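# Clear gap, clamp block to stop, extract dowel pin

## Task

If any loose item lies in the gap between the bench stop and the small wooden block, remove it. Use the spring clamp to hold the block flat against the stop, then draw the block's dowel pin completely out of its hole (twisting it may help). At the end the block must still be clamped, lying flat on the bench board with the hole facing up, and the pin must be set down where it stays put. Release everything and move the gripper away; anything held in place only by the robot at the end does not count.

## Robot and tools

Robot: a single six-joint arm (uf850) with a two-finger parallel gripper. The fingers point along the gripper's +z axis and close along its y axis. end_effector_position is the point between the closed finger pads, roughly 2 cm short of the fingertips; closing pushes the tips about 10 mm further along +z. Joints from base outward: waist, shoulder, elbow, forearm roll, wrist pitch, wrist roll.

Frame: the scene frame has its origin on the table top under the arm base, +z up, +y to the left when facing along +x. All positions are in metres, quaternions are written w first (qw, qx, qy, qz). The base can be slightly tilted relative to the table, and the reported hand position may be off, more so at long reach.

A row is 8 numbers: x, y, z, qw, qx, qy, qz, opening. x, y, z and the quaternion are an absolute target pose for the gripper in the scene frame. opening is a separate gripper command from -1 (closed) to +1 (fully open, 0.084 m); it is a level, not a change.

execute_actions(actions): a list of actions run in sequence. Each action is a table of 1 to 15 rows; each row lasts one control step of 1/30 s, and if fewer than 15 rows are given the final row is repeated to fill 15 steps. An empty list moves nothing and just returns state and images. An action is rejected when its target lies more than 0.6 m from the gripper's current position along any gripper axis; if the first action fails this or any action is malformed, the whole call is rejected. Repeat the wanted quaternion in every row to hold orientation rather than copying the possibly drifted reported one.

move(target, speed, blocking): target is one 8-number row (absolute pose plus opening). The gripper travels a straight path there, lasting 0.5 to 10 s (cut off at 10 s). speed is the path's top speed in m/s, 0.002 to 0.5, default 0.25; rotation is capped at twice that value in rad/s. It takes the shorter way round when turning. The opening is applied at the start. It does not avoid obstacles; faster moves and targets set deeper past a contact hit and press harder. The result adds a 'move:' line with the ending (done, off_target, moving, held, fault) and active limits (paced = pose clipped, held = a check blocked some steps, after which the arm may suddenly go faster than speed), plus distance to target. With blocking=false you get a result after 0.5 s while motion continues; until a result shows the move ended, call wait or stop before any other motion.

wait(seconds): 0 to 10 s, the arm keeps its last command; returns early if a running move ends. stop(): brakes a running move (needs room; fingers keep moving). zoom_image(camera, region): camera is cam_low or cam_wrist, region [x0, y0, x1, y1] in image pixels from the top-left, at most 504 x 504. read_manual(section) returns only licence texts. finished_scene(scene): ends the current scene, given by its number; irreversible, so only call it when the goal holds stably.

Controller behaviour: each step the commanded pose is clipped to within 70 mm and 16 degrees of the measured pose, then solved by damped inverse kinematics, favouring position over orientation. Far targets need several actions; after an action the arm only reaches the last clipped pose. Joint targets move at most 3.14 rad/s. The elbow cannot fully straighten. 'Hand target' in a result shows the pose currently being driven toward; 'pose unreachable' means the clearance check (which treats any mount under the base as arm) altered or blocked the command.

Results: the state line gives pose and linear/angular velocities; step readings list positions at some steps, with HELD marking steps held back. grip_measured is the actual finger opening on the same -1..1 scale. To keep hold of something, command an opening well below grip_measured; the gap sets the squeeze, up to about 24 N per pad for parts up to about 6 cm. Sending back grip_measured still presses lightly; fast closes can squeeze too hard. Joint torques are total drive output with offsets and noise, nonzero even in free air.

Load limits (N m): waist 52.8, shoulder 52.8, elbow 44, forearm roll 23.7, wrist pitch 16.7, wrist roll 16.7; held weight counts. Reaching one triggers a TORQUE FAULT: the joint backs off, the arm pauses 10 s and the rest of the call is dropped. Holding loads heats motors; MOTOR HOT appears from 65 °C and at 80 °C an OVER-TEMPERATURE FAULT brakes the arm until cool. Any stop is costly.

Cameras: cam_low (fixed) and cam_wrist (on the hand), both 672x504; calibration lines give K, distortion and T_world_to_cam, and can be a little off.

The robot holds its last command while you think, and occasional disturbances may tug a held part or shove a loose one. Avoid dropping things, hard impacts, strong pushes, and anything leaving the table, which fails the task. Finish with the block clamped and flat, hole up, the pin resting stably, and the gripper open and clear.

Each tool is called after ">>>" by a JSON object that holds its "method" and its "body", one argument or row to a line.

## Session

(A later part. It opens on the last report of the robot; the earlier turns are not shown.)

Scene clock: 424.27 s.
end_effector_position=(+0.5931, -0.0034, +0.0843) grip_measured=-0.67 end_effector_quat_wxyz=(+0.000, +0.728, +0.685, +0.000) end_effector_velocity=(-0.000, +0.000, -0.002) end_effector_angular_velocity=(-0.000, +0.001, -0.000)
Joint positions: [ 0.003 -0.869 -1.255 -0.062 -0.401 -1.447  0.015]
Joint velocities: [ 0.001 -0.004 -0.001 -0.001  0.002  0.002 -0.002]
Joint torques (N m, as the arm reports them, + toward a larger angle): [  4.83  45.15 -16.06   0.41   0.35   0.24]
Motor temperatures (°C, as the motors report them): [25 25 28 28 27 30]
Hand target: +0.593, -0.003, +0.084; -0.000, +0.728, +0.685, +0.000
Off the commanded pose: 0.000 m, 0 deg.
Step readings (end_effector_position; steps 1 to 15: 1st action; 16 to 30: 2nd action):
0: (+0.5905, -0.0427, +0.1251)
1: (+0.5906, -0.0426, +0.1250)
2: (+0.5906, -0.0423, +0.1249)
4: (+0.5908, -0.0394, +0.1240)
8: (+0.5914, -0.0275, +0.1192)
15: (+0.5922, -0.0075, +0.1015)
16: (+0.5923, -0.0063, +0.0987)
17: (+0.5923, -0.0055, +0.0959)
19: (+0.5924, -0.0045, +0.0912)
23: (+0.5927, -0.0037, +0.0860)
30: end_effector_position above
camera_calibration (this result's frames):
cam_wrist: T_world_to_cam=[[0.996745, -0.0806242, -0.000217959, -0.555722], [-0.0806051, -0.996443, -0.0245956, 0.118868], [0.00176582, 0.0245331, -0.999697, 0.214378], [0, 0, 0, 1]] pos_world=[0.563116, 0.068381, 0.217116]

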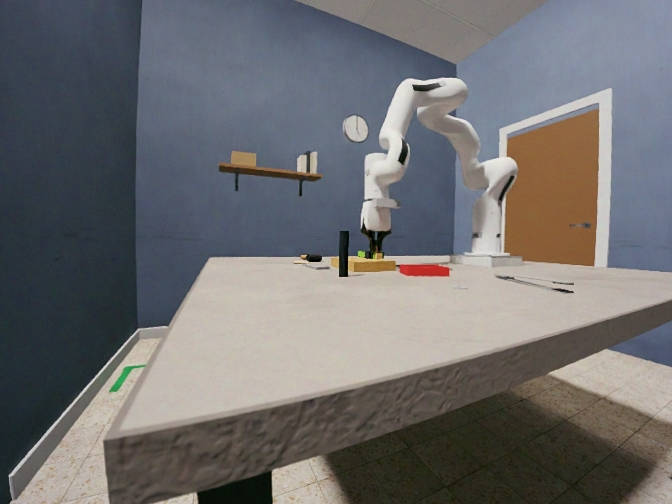

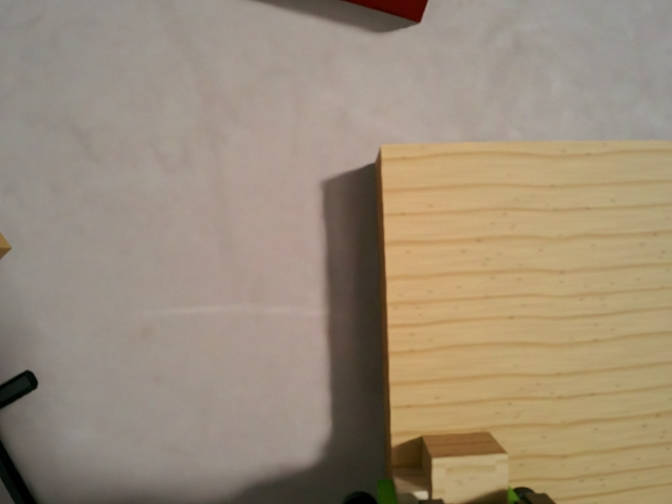

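>>> {"method": "execute_actions", "body": {
  "actions": [
    [[0.5929,-0.0034,0.084,0,0.72837,0.68518,0,-0.68],[0.5929,-0.0034,0.084,0,0.72837,0.68518,0,-0.71],[0.5929,-0.0034,0.084,0,0.72837,0.68518,0,-0.73],[0.5929,-0.0034,0.084,0,0.72837,0.68518,0,-0.75],[0.5929,-0.0034,0.084,0,0.72837,0.68518,0,-0.77],[0.5929,-0.0034,0.084,0,0.72837,0.68518,0,-0.79],[0.5929,-0.0034,0.084,0,0.72837,0.68518,0,-0.82],[0.5929,-0.0034,0.084,0,0.72837,0.68518,0,-0.86],[0.5929,-0.0034,0.084,0,0.72837,0.68518,0,-0.9],[0.5929,-0.0034,0.084,0,0.72837,0.68518,0,-0.95],[0.5929,-0.0034,0.084,0,0.72837,0.68518,0,-1]]
  ]
}}

>>> {"method": "move", "body": {
  "target": [0.5929,-0.0034,0.0858,0,0.88089,0.47332,0,-1],
  "speed": 0.3
}}

>>> {"method": "zoom_image", "body": {
  "camera": "cam_low",
  "region": [355,232,395,266]
}}

Scene clock: 436.87 s.
end_effector_position=(+0.5927, -0.0034, +0.0840) grip_measured=-0.79 end_effector_quat_wxyz=(-0.000, +0.728, +0.685, -0.000) end_effector_velocity=(+0.001, +0.000, +0.000) end_effector_angular_velocity=(+0.000, -0.002, -0.001)
Joint positions: [ 0.003 -0.87  -1.255 -0.062 -0.401 -1.447  0.009]
Joint velocities: [ 0.     0.    -0.     0.     0.002  0.001  0.   ]
Joint torques (N m, as the arm reports them, + toward a larger angle): [  5.79  44.96 -17.34   0.32   1.22   0.37]
Motor temperatures (°C, as the motors report them): [25 25 28 28 27 30]
Hand target: +0.593, -0.003, +0.084; -0.000, +0.728, +0.685, -0.000
Off the commanded pose: 0.000 m, 0 deg.
Step readings (end_effector_position):
0: (+0.5930, -0.0034, +0.0840)
1: (+0.5930, -0.0034, +0.0840)
2: (+0.5930, -0.0034, +0.0840)
4: (+0.5929, -0.0034, +0.0840)
8: (+0.5927, -0.0034, +0.0840)
15: end_effector_position above
camera_calibration (this result's frames):
cam_wrist: T_world_to_cam=[[0.996748, -0.0805748, -0.000933782, -0.555343], [-0.0805735, -0.996449, -0.0244485, 0.118846], [0.00103947, 0.0244443, -0.999701, 0.214508], [0, 0, 0, 1]] pos_world=[0.56289, 0.0684336, 0.216831]

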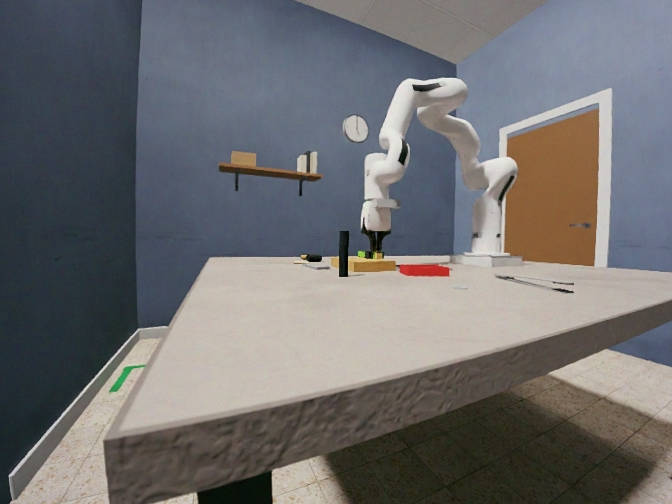

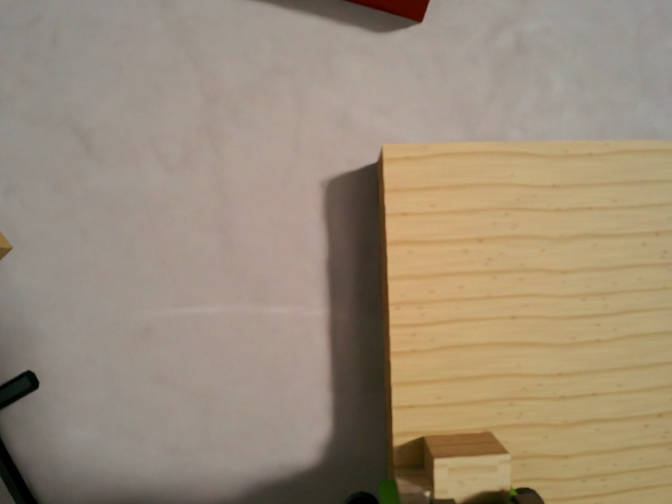

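Scene clock: 438.30 s.
end_effector_position=(+0.5929, -0.0034, +0.0858) grip_measured=-0.79 end_effector_quat_wxyz=(-0.000, +0.881, +0.474, +0.000) end_effector_velocity=(+0.000, -0.000, +0.000) end_effector_angular_velocity=(-0.006, +0.000, -0.007)
Joint positions: [ 0.002 -0.866 -1.254 -0.06  -0.404 -0.927  0.009]
Joint velocities: [ 0.002 -0.    -0.    -0.015 -0.001  0.024 -0.   ]
Joint torques (N m, as the arm reports them, + toward a larger angle): [  5.49  47.59 -16.83   0.33   0.39   0.33]
Motor temperatures (°C, as the motors report them): [25 25 28 28 27 30]
Hand target: +0.593, -0.003, +0.086; -0.000, +0.881, +0.473, +0.000
Off the commanded pose: 0.000 m, 0 deg.
move: done
camera_calibration (this result's frames):
cam_wrist: T_world_to_cam=[[0.823441, -0.567401, -0.000842354, -0.454393], [-0.567241, -0.823171, -0.0250622, 0.408074], [0.0135269, 0.0211151, -0.999686, 0.208913], [0, 0, 0, 1]] pos_world=[0.602816, 0.0736803, 0.218691]

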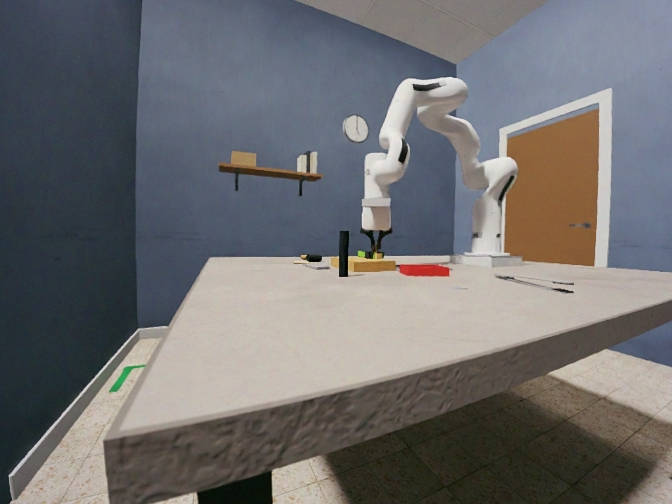

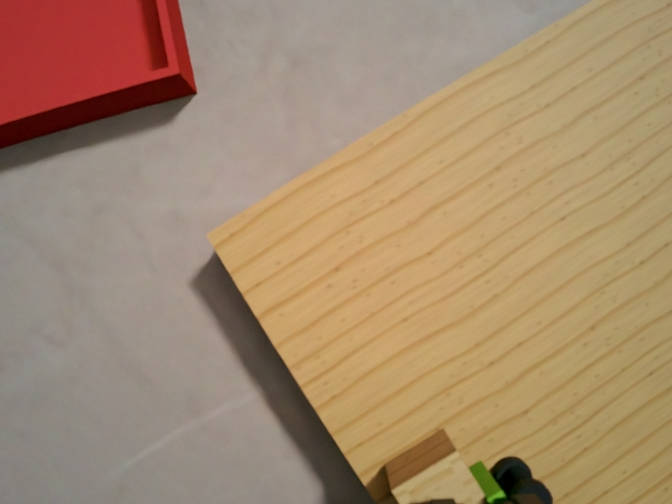

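Region (355, 232, 395, 266) of cam_low's 672x504 image, scaled by 12.600, with more detail than that image has; it fills the top 428 rows of this view, and the rest is white.

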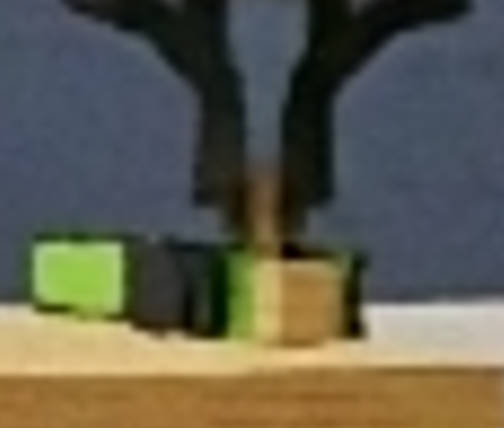

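>>> {"method": "move", "body": {
  "target": [0.5929,-0.0034,0.0895,0,0.52621,0.85035,0,-1],
  "speed": 0.45
}}

>>> {"method": "move", "body": {
  "target": [0.5929,-0.0034,0.0935,0,0.88089,0.47332,0,-1],
  "speed": 0.45
}}

>>> {"method": "zoom_image", "body": {
  "camera": "cam_low",
  "region": [355,232,405,274]
}}

Scene clock: 447.80 s.
end_effector_position=(+0.5929, -0.0034, +0.0895) grip_measured=-0.79 end_effector_quat_wxyz=(+0.001, +0.527, +0.850, -0.000) end_effector_velocity=(+0.000, +0.000, +0.000) end_effector_angular_velocity=(+0.011, +0.003, +0.012)
Joint positions: [ 0.003 -0.859 -1.252 -0.064 -0.409 -1.967  0.009]
Joint velocities: [-0.004 -0.001 -0.002  0.028 -0.004 -0.042 -0.   ]
Joint torques (N m, as the arm reports them, + toward a larger angle): [  5.94  46.83 -16.93  -0.25   0.29   0.31]
Motor temperatures (°C, as the motors report them): [25 25 28 28 27 30]
Hand target: +0.593, -0.003, +0.090; +0.000, +0.526, +0.850, -0.000
Off the commanded pose: 0.000 m, 0 deg.
move: done
camera_calibration (this result's frames):
cam_wrist: T_world_to_cam=[[0.903919, 0.427704, -0.00054369, -0.498802], [0.427578, -0.903681, -0.0231797, -0.182102], [-0.0104054, 0.0207201, -0.999731, 0.226847], [0, 0, 0, 1]] pos_world=[0.5311, 0.0440775, 0.222294]

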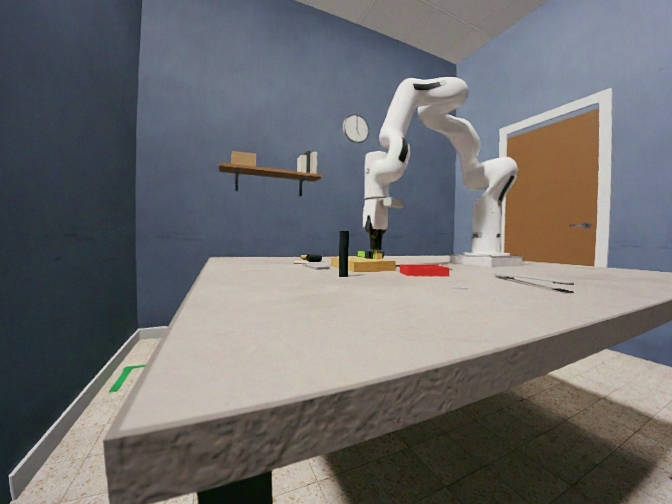

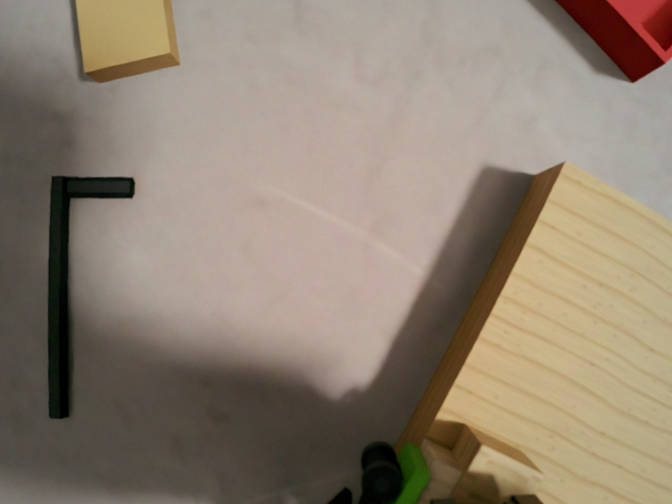

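Scene clock: 449.63 s.
end_effector_position=(+0.5929, -0.0034, +0.0935) grip_measured=-0.79 end_effector_quat_wxyz=(-0.000, +0.881, +0.474, +0.000) end_effector_velocity=(-0.000, -0.000, +0.000) end_effector_angular_velocity=(-0.011, +0.002, -0.011)
Joint positions: [ 0.003 -0.852 -1.251 -0.057 -0.415 -0.929  0.009]
Joint velocities: [ 0.004 -0.    -0.001 -0.026 -0.003  0.039  0.   ]
Joint torques (N m, as the arm reports them, + toward a larger angle): [  3.87  46.45 -17.04   0.32   0.54   0.3 ]
Motor temperatures (°C, as the motors report them): [25 25 28 28 27 30]
Hand target: +0.593, -0.003, +0.094; -0.000, +0.881, +0.473, +0.000
Off the commanded pose: 0.000 m, 0 deg.
move: done
camera_calibration (this result's frames):
cam_wrist: T_world_to_cam=[[0.823469, -0.56736, -0.00087849, -0.454459], [-0.567192, -0.823186, -0.0256697, 0.408341], [0.0138408, 0.0216364, -0.99967, 0.216472], [0, 0, 0, 1]] pos_world=[0.602845, 0.0736143, 0.226483]

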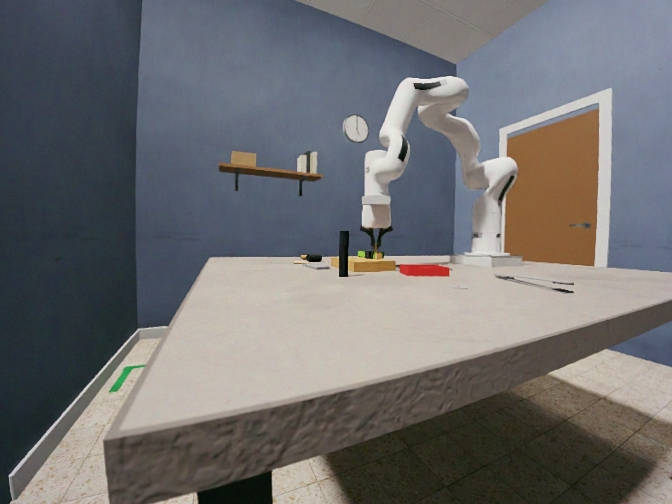

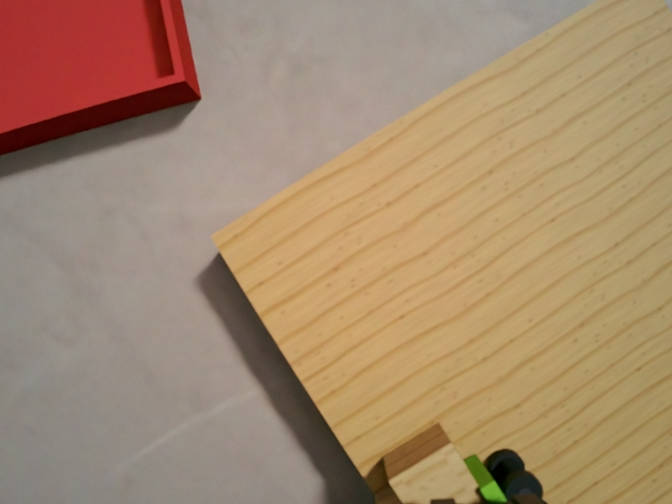

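Region (355, 232, 405, 274) of cam_low's 672x504 image, scaled by 10.080, with more detail than that image has; it fills the top 423 rows of this view, and the rest is white.

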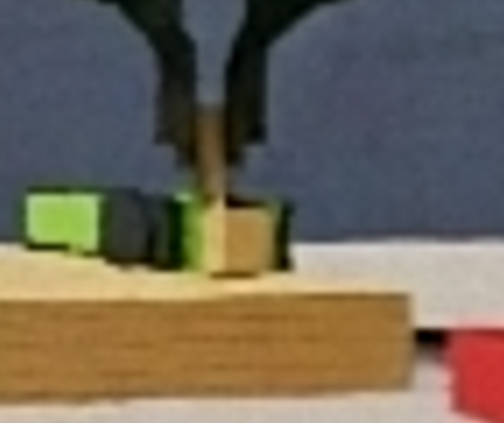

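>>> {"method": "zoom_image", "body": {
  "camera": "cam_low",
  "region": [364,244,390,264]
}}

Region (364, 244, 390, 264) of cam_low's 672x504 image, scaled by 19.385, with more detail than that image has; it fills the top 388 rows of this view, and the rest is white.

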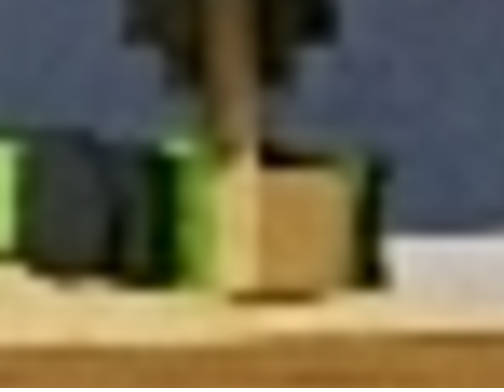

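>>> {"method": "move", "body": {
  "target": [0.5929,-0.0034,0.0972,0,0.40275,0.91531,0,-1],
  "speed": 0.5
}}

>>> {"method": "move", "body": {
  "target": [0.5929,-0.0034,0.1015,0,0.88089,0.47332,0,-1],
  "speed": 0.5
}}

>>> {"method": "zoom_image", "body": {
  "camera": "cam_low",
  "region": [360,234,394,264]
}}

Scene clock: 477.97 s.
end_effector_position=(+0.5930, -0.0034, +0.0973) grip_measured=-0.79 end_effector_quat_wxyz=(+0.001, +0.403, +0.915, -0.000) end_effector_velocity=(-0.000, +0.001, -0.000) end_effector_angular_velocity=(+0.011, +0.004, +0.009)
Joint positions: [ 0.004 -0.845 -1.249 -0.062 -0.42  -2.248  0.009]
Joint velocities: [-0.003 -0.001 -0.002  0.028 -0.005 -0.038 -0.   ]
Joint torques (N m, as the arm reports them, + toward a larger angle): [  7.62  45.81 -15.73   0.04   0.07   0.12]
Motor temperatures (°C, as the motors report them): [25 25 28 28 27 30]
Hand target: +0.593, -0.003, +0.097; +0.000, +0.403, +0.915, -0.000
Off the commanded pose: 0.000 m, 0 deg.
move: done
camera_calibration (this result's frames):
cam_wrist: T_world_to_cam=[[0.750907, 0.660407, -0.000752359, -0.407301], [0.660217, -0.750717, -0.0231659, -0.319374], [-0.0158637, 0.0168987, -0.999731, 0.237786], [0, 0, 0, 1]] pos_world=[0.520474, 0.0252072, 0.230017]

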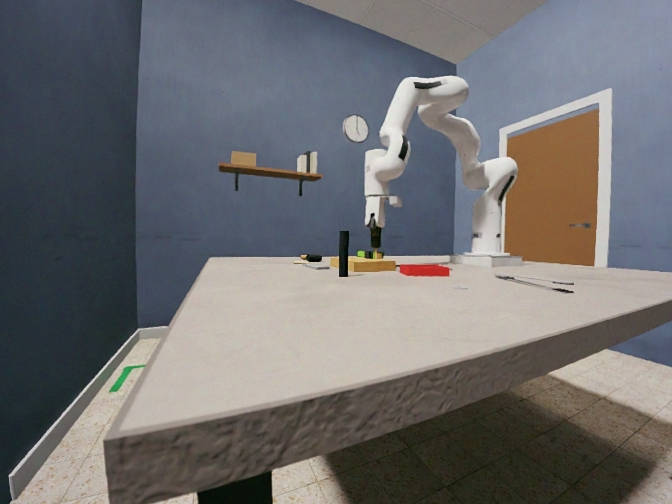

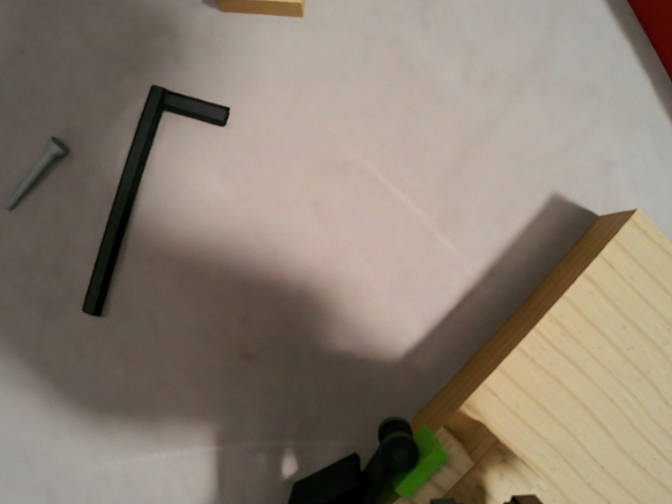

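Scene clock: 480.00 s.
end_effector_position=(+0.5929, -0.0034, +0.1015) grip_measured=-0.79 end_effector_quat_wxyz=(-0.000, +0.881, +0.474, +0.000) end_effector_velocity=(-0.000, +0.000, +0.000) end_effector_angular_velocity=(-0.010, +0.001, -0.010)
Joint positions: [ 0.003 -0.837 -1.248 -0.055 -0.427 -0.93   0.009]
Joint velocities: [ 0.005 -0.001 -0.001 -0.024 -0.003  0.037 -0.   ]
Joint torques (N m, as the arm reports them, + toward a larger angle): [  4.75  45.66 -16.32   0.3    0.49   0.1 ]
Motor temperatures (°C, as the motors report them): [25 25 28 28 27 30]
Hand target: +0.593, -0.003, +0.102; -0.000, +0.881, +0.473, +0.000
Off the commanded pose: 0.000 m, 0 deg.
move: done
camera_calibration (this result's frames):
cam_wrist: T_world_to_cam=[[0.823367, -0.567509, -0.000960719, -0.454344], [-0.567344, -0.823084, -0.0255709, 0.408576], [0.013721, 0.0215993, -0.999673, 0.22451], [0, 0, 0, 1]] pos_world=[0.602815, 0.0735989, 0.234448]

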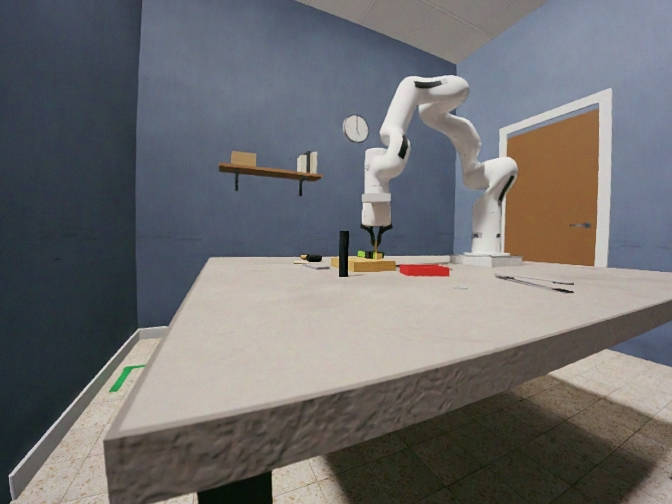

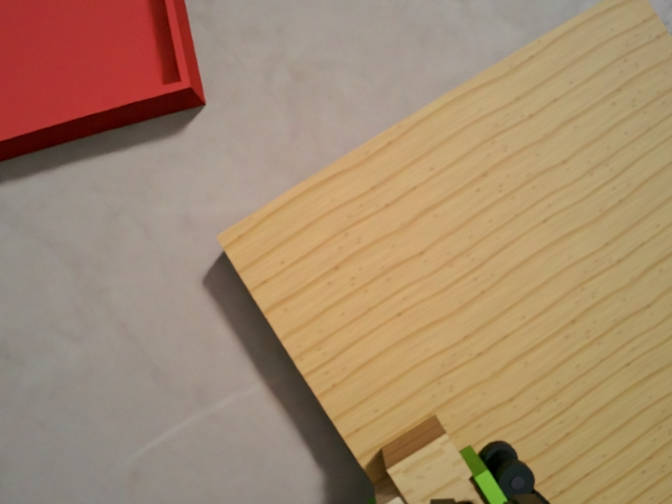

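Region (360, 234, 394, 264) of cam_low's 672x504 image, scaled by 14.824, with more detail than that image has; it fills the top 445 rows of this view, and the rest is white.

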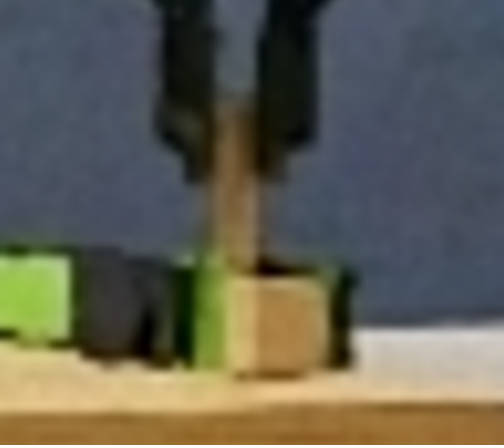

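>>> {"method": "move", "body": {
  "target": [0.5929,-0.0034,0.115,0,0.88089,0.47332,0,-1],
  "speed": 0.1
}}

>>> {"method": "zoom_image", "body": {
  "camera": "cam_low",
  "region": [360,230,394,264]
}}

Scene clock: 500.93 s.
end_effector_position=(+0.5928, -0.0034, +0.1148) grip_measured=-0.79 end_effector_quat_wxyz=(-0.000, +0.881, +0.473, -0.000) end_effector_velocity=(-0.000, -0.000, +0.002) end_effector_angular_velocity=(-0.000, -0.000, +0.001)
Joint positions: [ 0.004 -0.812 -1.244 -0.056 -0.447 -0.929  0.009]
Joint velocities: [ 0.     0.004  0.001 -0.    -0.003 -0.001 -0.   ]
Joint torques (N m, as the arm reports them, + toward a larger angle): [  4.93  43.7  -16.31   0.25   0.33   0.28]
Motor temperatures (°C, as the motors report them): [25 25 28 28 27 30]
Hand target: +0.593, -0.003, +0.115; +0.000, +0.881, +0.473, -0.000
Off the commanded pose: 0.000 m, 0 deg.
move: done
camera_calibration (this result's frames):
cam_wrist: T_world_to_cam=[[0.822915, -0.568165, -0.000462859, -0.454051], [-0.568004, -0.822662, -0.0244594, 0.409143], [0.0135162, 0.0203909, -0.999701, 0.237897], [0, 0, 0, 1]] pos_world=[0.602824, 0.0737597, 0.247623]

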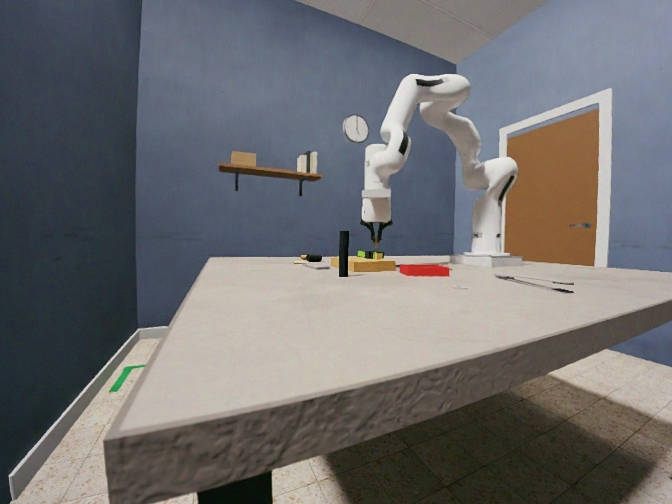

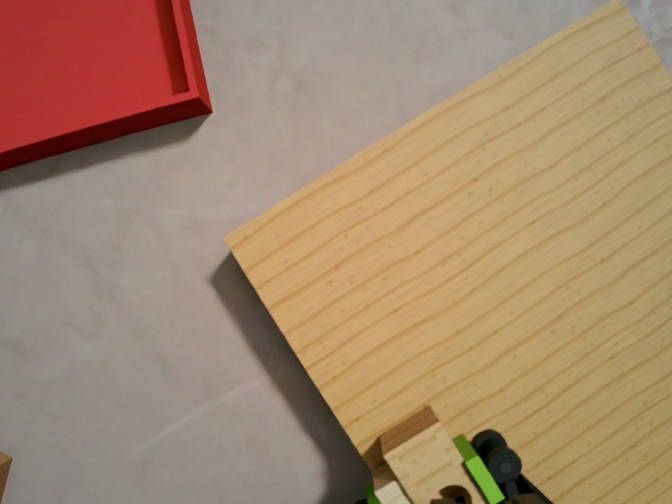

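Region (360, 230, 394, 264) of cam_low's 672x504 image, scaled by 14.824, with more detail than that image has.

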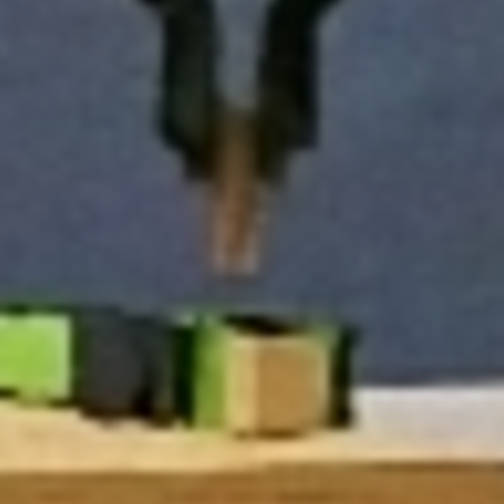

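>>> {"method": "move", "body": {
  "target": [0.5555,0.195,0.082,0,0.81915,0.57358,0,-1],
  "speed": 0.3
}}

>>> {"method": "zoom_image", "body": {
  "camera": "cam_low",
  "region": [392,230,456,282]
}}

Scene clock: 509.97 s.
end_effector_position=(+0.5557, +0.1955, +0.0820) grip_measured=-0.79 end_effector_quat_wxyz=(-0.001, +0.819, +0.573, +0.000) end_effector_velocity=(-0.000, +0.002, -0.001) end_effector_angular_velocity=(-0.000, +0.000, +0.004)
Joint positions: [ 0.343 -0.878 -1.252 -0.042 -0.395 -0.836  0.009]
Joint velocities: [ 0.004 -0.002 -0.003 -0.001 -0.     0.001  0.   ]
Joint torques (N m, as the arm reports them, + toward a larger angle): [  4.79  45.09 -15.56   0.53   0.58   0.27]
Motor temperatures (°C, as the motors report them): [25 25 28 28 27 30]
Hand target: +0.556, +0.196, +0.082; -0.001, +0.819, +0.574, +0.000
Off the commanded pose: 0.001 m, 0 deg.
move: done
camera_calibration (this result's frames):
cam_wrist: T_world_to_cam=[[0.932694, -0.360667, -0.000987097, -0.412071], [-0.36057, -0.932373, -0.0258928, 0.457244], [0.00841833, 0.024506, -0.999664, 0.203618], [0, 0, 0, 1]] pos_world=[0.547491, 0.272712, 0.214982]

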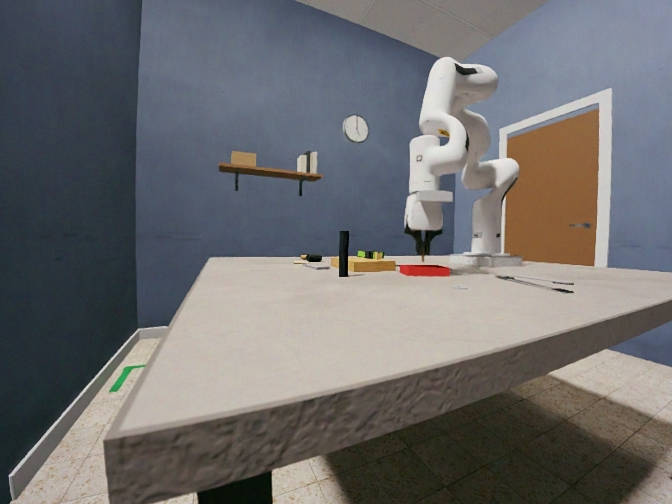

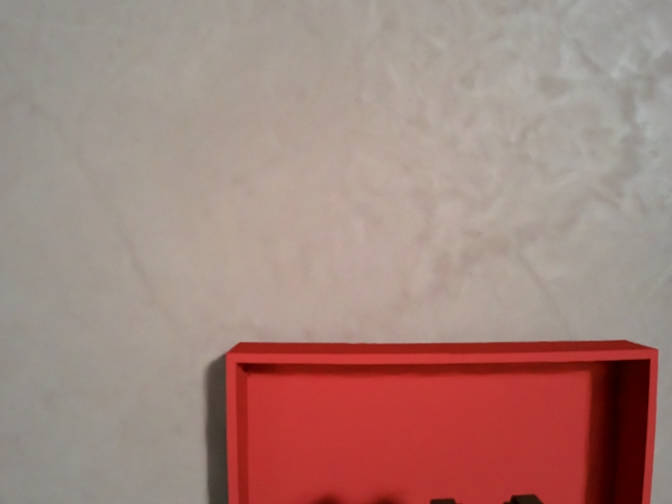

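Region (392, 230, 456, 282) of cam_low's 672x504 image, scaled by 7.875, with more detail than that image has; it fills the top 410 rows of this view, and the rest is white.

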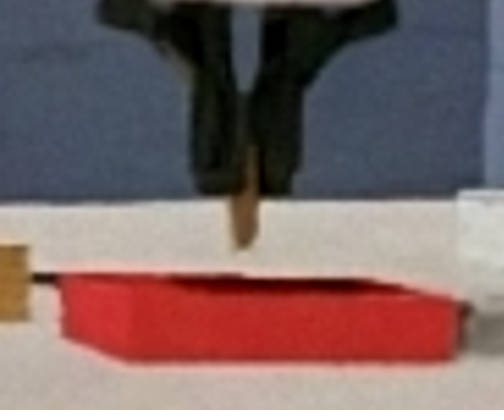

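>>> {"method": "move", "body": {
  "target": [0.5555,0.195,0.0508,0,0.81915,0.57358,0,-1],
  "speed": 0.1
}}

>>> {"method": "execute_actions", "body": {
  "actions": [
    [[0.5555,0.195,0.0504,0,0.81915,0.57358,0,-1],[0.5555,0.195,0.050,0,0.81915,0.57358,0,-1],[0.5555,0.195,0.0496,0,0.81915,0.57358,0,-1],[0.5555,0.195,0.0492,0,0.81915,0.57358,0,-1],[0.5555,0.195,0.0489,0,0.81915,0.57358,0,-1]]
  ]
}}

Scene clock: 519.10 s.
end_effector_position=(+0.5557, +0.1951, +0.0510) grip_measured=-0.79 end_effector_quat_wxyz=(+0.000, +0.819, +0.574, +0.000) end_effector_velocity=(+0.000, -0.000, -0.002) end_effector_angular_velocity=(-0.000, +0.000, -0.001)
Joint positions: [ 0.342 -0.938 -1.268 -0.051 -0.352 -0.828  0.009]
Joint velocities: [-0.    -0.005 -0.002 -0.     0.003  0.001  0.   ]
Joint torques (N m, as the arm reports them, + toward a larger angle): [  7.    45.95 -15.04   0.44   0.5    0.2 ]
Motor temperatures (°C, as the motors report them): [25 25 28 28 27 30]
Hand target: +0.556, +0.195, +0.051; -0.000, +0.819, +0.574, +0.000
Off the commanded pose: 0.000 m, 0 deg.
move: done
camera_calibration (this result's frames):
cam_wrist: T_world_to_cam=[[0.932823, -0.360335, -0.000295647, -0.412402], [-0.360233, -0.932536, -0.0246702, 0.455782], [0.00861386, 0.0231195, -0.999696, 0.172828], [0, 0, 0, 1]] pos_world=[0.547397, 0.272435, 0.183898]

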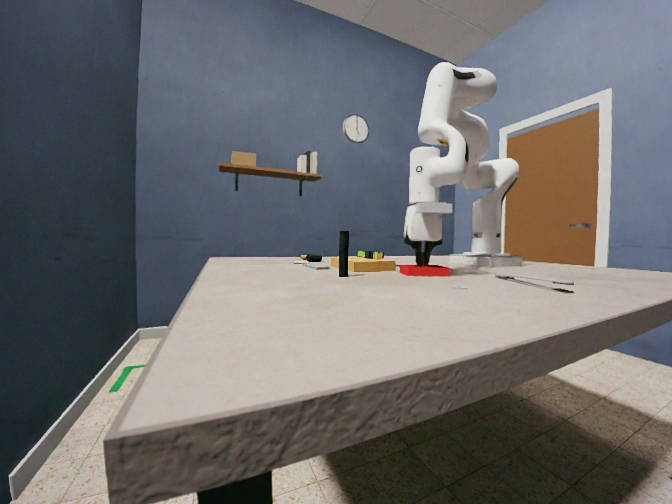

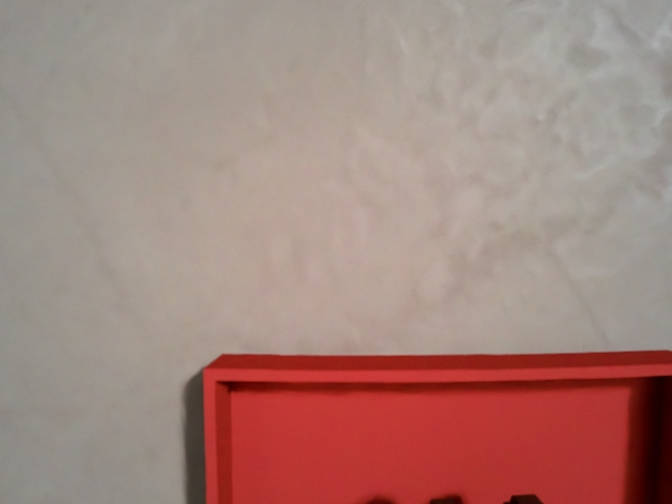

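Scene clock: 519.60 s.
end_effector_position=(+0.5555, +0.1950, +0.0490) grip_measured=-0.79 end_effector_quat_wxyz=(+0.000, +0.819, +0.574, +0.000) end_effector_velocity=(-0.000, -0.000, -0.000) end_effector_angular_velocity=(+0.000, +0.000, -0.001)
Joint positions: [ 0.342 -0.942 -1.269 -0.052 -0.349 -0.828  0.009]
Joint velocities: [-0.    -0.001 -0.     0.     0.001 -0.     0.   ]
Joint torques (N m, as the arm reports them, + toward a larger angle): [  3.05  47.77 -15.03   0.85   0.51   0.39]
Motor temperatures (°C, as the motors report them): [25 25 28 28 27 30]
Hand target: +0.556, +0.195, +0.049; -0.000, +0.819, +0.574, +0.000
Off the commanded pose: 0.000 m, 0 deg.
Step readings (end_effector_position):
0: (+0.5557, +0.1951, +0.0510)
1: (+0.5557, +0.1951, +0.0510)
2: (+0.5557, +0.1951, +0.0509)
4: (+0.5556, +0.1951, +0.0505)
8: (+0.5555, +0.1950, +0.0494)
15: end_effector_position above
camera_calibration (this result's frames):
cam_wrist: T_world_to_cam=[[0.932819, -0.360344, -0.00040249, -0.412252], [-0.360245, -0.932535, -0.0245307, 0.455595], [0.00846416, 0.0230277, -0.999699, 0.170843], [0, 0, 0, 1]] pos_world=[0.547236, 0.272372, 0.181802]

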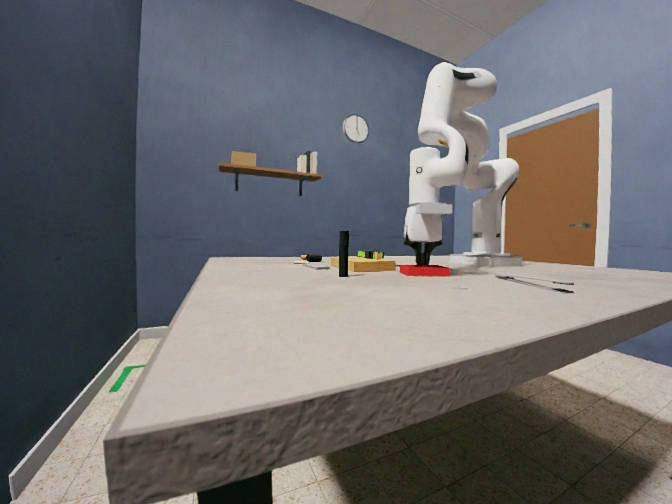

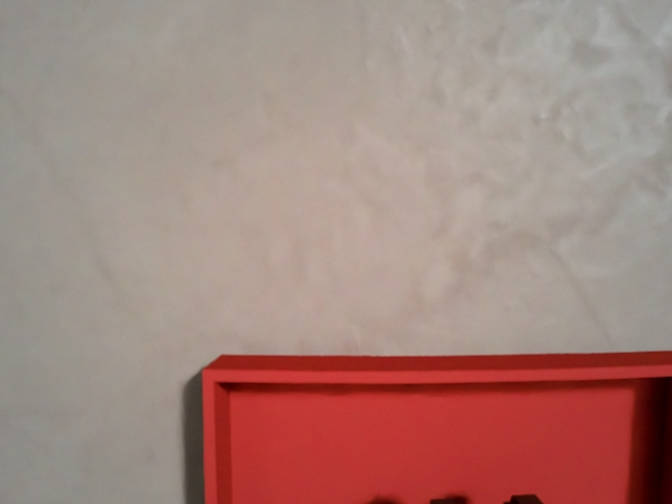

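>>> {"method": "execute_actions", "body": {
  "actions": [
    [[0.5555,0.195,0.0485,0,0.81915,0.57358,0,-1],[0.5555,0.195,0.0481,0,0.81915,0.57358,0,-1],[0.5555,0.195,0.0477,0,0.81915,0.57358,0,-1],[0.5555,0.195,0.0474,0,0.81915,0.57358,0,-1]]
  ]
}}

Scene clock: 527.33 s.
end_effector_position=(+0.5555, +0.1950, +0.0475) grip_measured=-0.79 end_effector_quat_wxyz=(+0.000, +0.819, +0.574, +0.000) end_effector_velocity=(-0.000, +0.000, -0.000) end_effector_angular_velocity=(-0.000, +0.000, +0.001)
Joint positions: [ 0.342 -0.945 -1.27  -0.052 -0.347 -0.828  0.009]
Joint velocities: [ 0. -0. -0. -0.  0. -0. -0.]
Joint torques (N m, as the arm reports them, + toward a larger angle): [  5.07  47.17 -14.78   0.8    0.63   0.35]
Motor temperatures (°C, as the motors report them): [25 25 28 28 27 30]
Hand target: +0.556, +0.195, +0.047; -0.000, +0.819, +0.574, +0.000
Off the commanded pose: 0.000 m, 0 deg.
Step readings (end_effector_position):
0: (+0.5555, +0.1950, +0.0489)
1: (+0.5555, +0.1950, +0.0489)
2: (+0.5555, +0.1950, +0.0488)
4: (+0.5555, +0.1950, +0.0485)
8: (+0.5555, +0.1950, +0.0477)
15: end_effector_position above
camera_calibration (this result's frames):
cam_wrist: T_world_to_cam=[[0.93282, -0.360344, -0.000411551, -0.412255], [-0.360245, -0.932536, -0.0245173, 0.455561], [0.00845085, 0.0230184, -0.999699, 0.169368], [0, 0, 0, 1]] pos_world=[0.547242, 0.272375, 0.180316]

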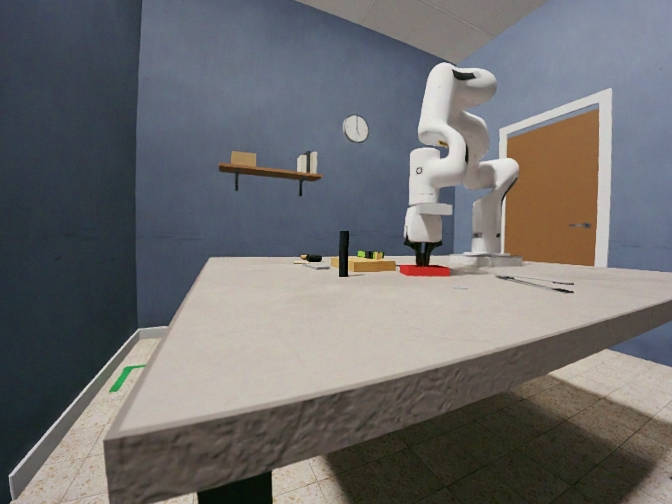

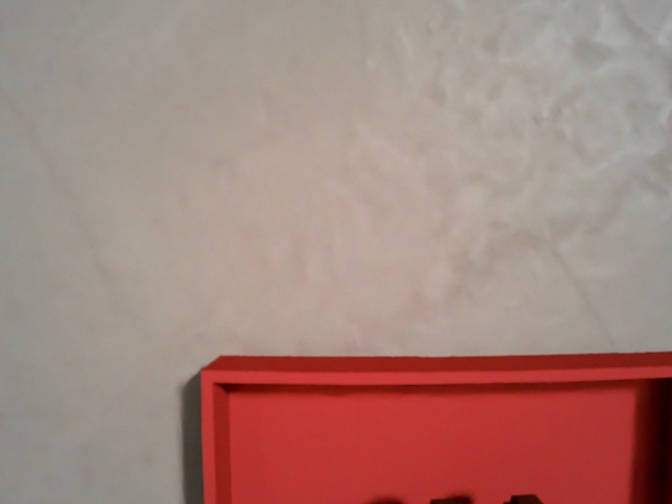

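>>> {"method": "execute_actions", "body": {
  "actions": [
    [[0.5555,0.195,0.047,0,0.81915,0.57358,0,-1],[0.5555,0.195,0.0466,0,0.81915,0.57358,0,-1],[0.5555,0.195,0.0462,0,0.81915,0.57358,0,-1],[0.5555,0.195,0.046,0,0.81915,0.57358,0,-1],[0.5555,0.195,0.046,0,0.81915,0.57358,0,-0.95],[0.5555,0.195,0.046,0,0.81915,0.57358,0,-0.9],[0.5555,0.195,0.046,0,0.81915,0.57358,0,-0.85],[0.5555,0.195,0.046,0,0.81915,0.57358,0,-0.82],[0.5555,0.195,0.046,0,0.81915,0.57358,0,-0.79],[0.5555,0.195,0.046,0,0.81915,0.57358,0,-0.77],[0.5555,0.195,0.046,0,0.81915,0.57358,0,-0.75],[0.5555,0.195,0.046,0,0.81915,0.57358,0,-0.73],[0.5555,0.195,0.046,0,0.81915,0.57358,0,-0.70],[0.5555,0.195,0.046,0,0.81915,0.57358,0,-0.66],[0.5555,0.195,0.046,0,0.81915,0.57358,0,-0.6]],
    [[0.5555,0.195,0.046,0,0.81915,0.57358,0,-0.52],[0.5555,0.195,0.046,0,0.81915,0.57358,0,-0.45],[0.5555,0.195,0.047,0,0.81915,0.57358,0,-0.4],[0.5555,0.195,0.049,0,0.81915,0.57358,0,-0.4],[0.5555,0.195,0.052,0,0.81915,0.57358,0,-0.4],[0.5555,0.195,0.056,0,0.81915,0.57358,0,-0.4],[0.5555,0.195,0.060,0,0.81915,0.57358,0,-0.4],[0.5555,0.195,0.065,0,0.81915,0.57358,0,-0.4],[0.5555,0.195,0.070,0,0.81915,0.57358,0,-0.4],[0.5555,0.195,0.075,0,0.81915,0.57358,0,-0.4],[0.5555,0.195,0.080,0,0.81915,0.57358,0,-0.4],[0.5555,0.195,0.085,0,0.81915,0.57358,0,-0.4],[0.5555,0.195,0.089,0,0.81915,0.57358,0,-0.4],[0.5555,0.195,0.092,0,0.81915,0.57358,0,-0.4],[0.5555,0.195,0.094,0,0.81915,0.57358,0,-0.4]]
  ]
}}

>>> {"method": "move", "body": {
  "target": [0.590,-0.035,0.115,0,0.72236,0.69151,0,-1],
  "speed": 0.3
}}

>>> {"method": "zoom_image", "body": {
  "camera": "cam_low",
  "region": [350,230,456,282]
}}

Scene clock: 548.53 s.
end_effector_position=(+0.5558, +0.1951, +0.0783) grip_measured=-0.42 end_effector_quat_wxyz=(+0.000, +0.819, +0.574, +0.000) end_effector_velocity=(+0.003, +0.001, +0.125) end_effector_angular_velocity=(+0.003, -0.008, -0.001)
Joint positions: [ 0.343 -0.885 -1.253 -0.047 -0.39  -0.832  0.026]
Joint velocities: [ 0.004  0.237  0.056  0.019 -0.173 -0.016  0.   ]
Joint torques (N m, as the arm reports them, + toward a larger angle): [  5.24  41.97 -15.14   0.98   0.66   0.25]
Motor temperatures (°C, as the motors report them): [25 25 28 28 27 30]
Hand target: +0.555, +0.195, +0.093; +0.000, +0.819, +0.574, +0.000
Off the commanded pose: 0.016 m, 0 deg.
Step readings (end_effector_position; steps 1 to 15: 1st action; 16 to 30: 2nd action):
0: (+0.5555, +0.1950, +0.0474)
1: (+0.5555, +0.1950, +0.0474)
2: (+0.5555, +0.1950, +0.0474)
4: (+0.5557, +0.1951, +0.0472)
8: (+0.5559, +0.1952, +0.0470)
15: (+0.5547, +0.1947, +0.0448)
16: (+0.5546, +0.1947, +0.0448)
17: (+0.5548, +0.1947, +0.0450)
19: (+0.5551, +0.1948, +0.0456)
23: (+0.5551, +0.1949, +0.0511)
30: end_effector_position above
camera_calibration (this result's frames):
cam_wrist: T_world_to_cam=[[0.932803, -0.360387, 0.0001268, -0.412496], [-0.360272, -0.932514, -0.0249431, 0.456571], [0.00910739, 0.0232213, -0.999689, 0.199784], [0, 0, 0, 1]] pos_world=[0.547447, 0.272461, 0.211163]

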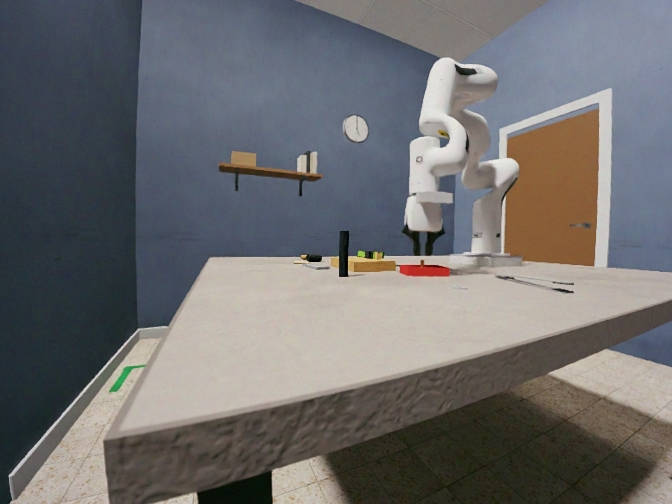

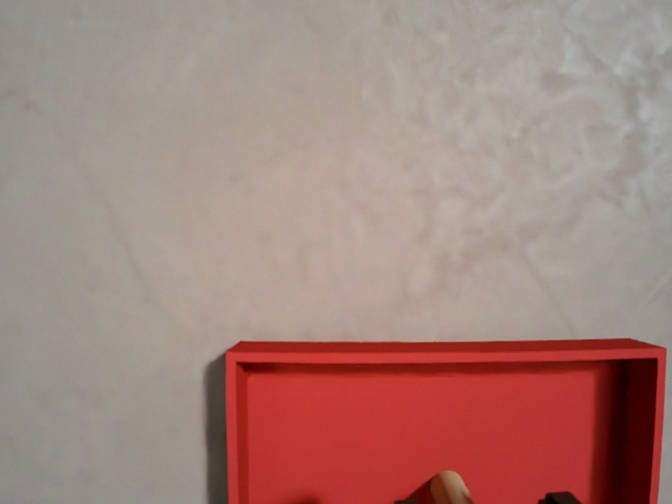

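Scene clock: 549.97 s.
end_effector_position=(+0.5897, -0.0356, +0.1150) grip_measured=-1.00 end_effector_quat_wxyz=(+0.001, +0.722, +0.691, -0.001) end_effector_velocity=(+0.001, -0.003, +0.000) end_effector_angular_velocity=(+0.008, +0.002, +0.004)
Joint positions: [-0.049 -0.806 -1.235 -0.064 -0.443 -1.515  0.   ]
Joint velocities: [-0.008 -0.002 -0.005  0.019 -0.005 -0.03   0.   ]
Joint torques (N m, as the arm reports them, + toward a larger angle): [  3.98  42.   -16.01   0.     0.53   0.16]
Motor temperatures (°C, as the motors report them): [25 25 28 28 27 30]
Hand target: +0.590, -0.036, +0.115; +0.001, +0.722, +0.691, -0.001
Off the commanded pose: 0.001 m, 0 deg.
move: done
camera_calibration (this result's frames):
cam_wrist: T_world_to_cam=[[0.997983, -0.0634885, -0.0000497671, -0.555075], [-0.0634743, -0.997742, -0.0219322, 0.0768255], [0.00134279, 0.0218911, -0.999759, 0.246036], [0, 0, 0, 1]] pos_world=[0.558501, 0.0360252, 0.247634]

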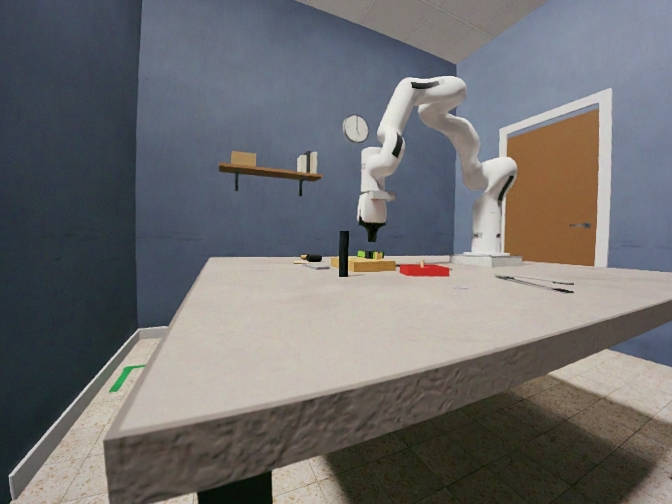

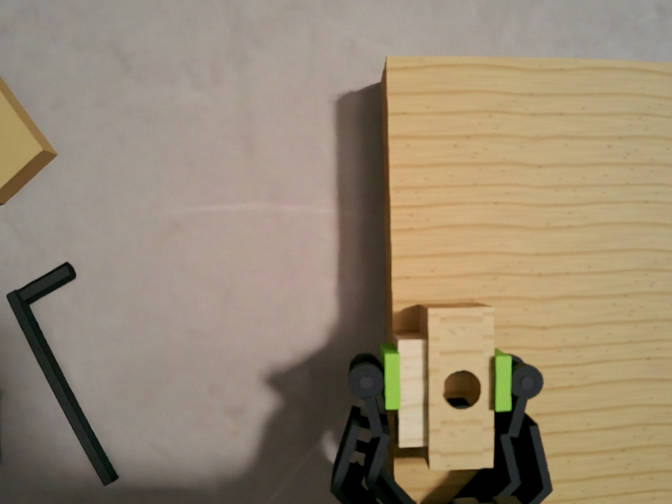

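Region (350, 230, 456, 282) of cam_low's 672x504 image, scaled by 4.755, with more detail than that image has; it fills the top 247 rows of this view, and the rest is white.

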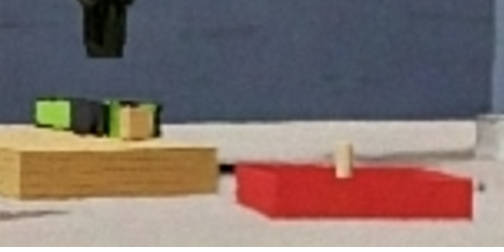

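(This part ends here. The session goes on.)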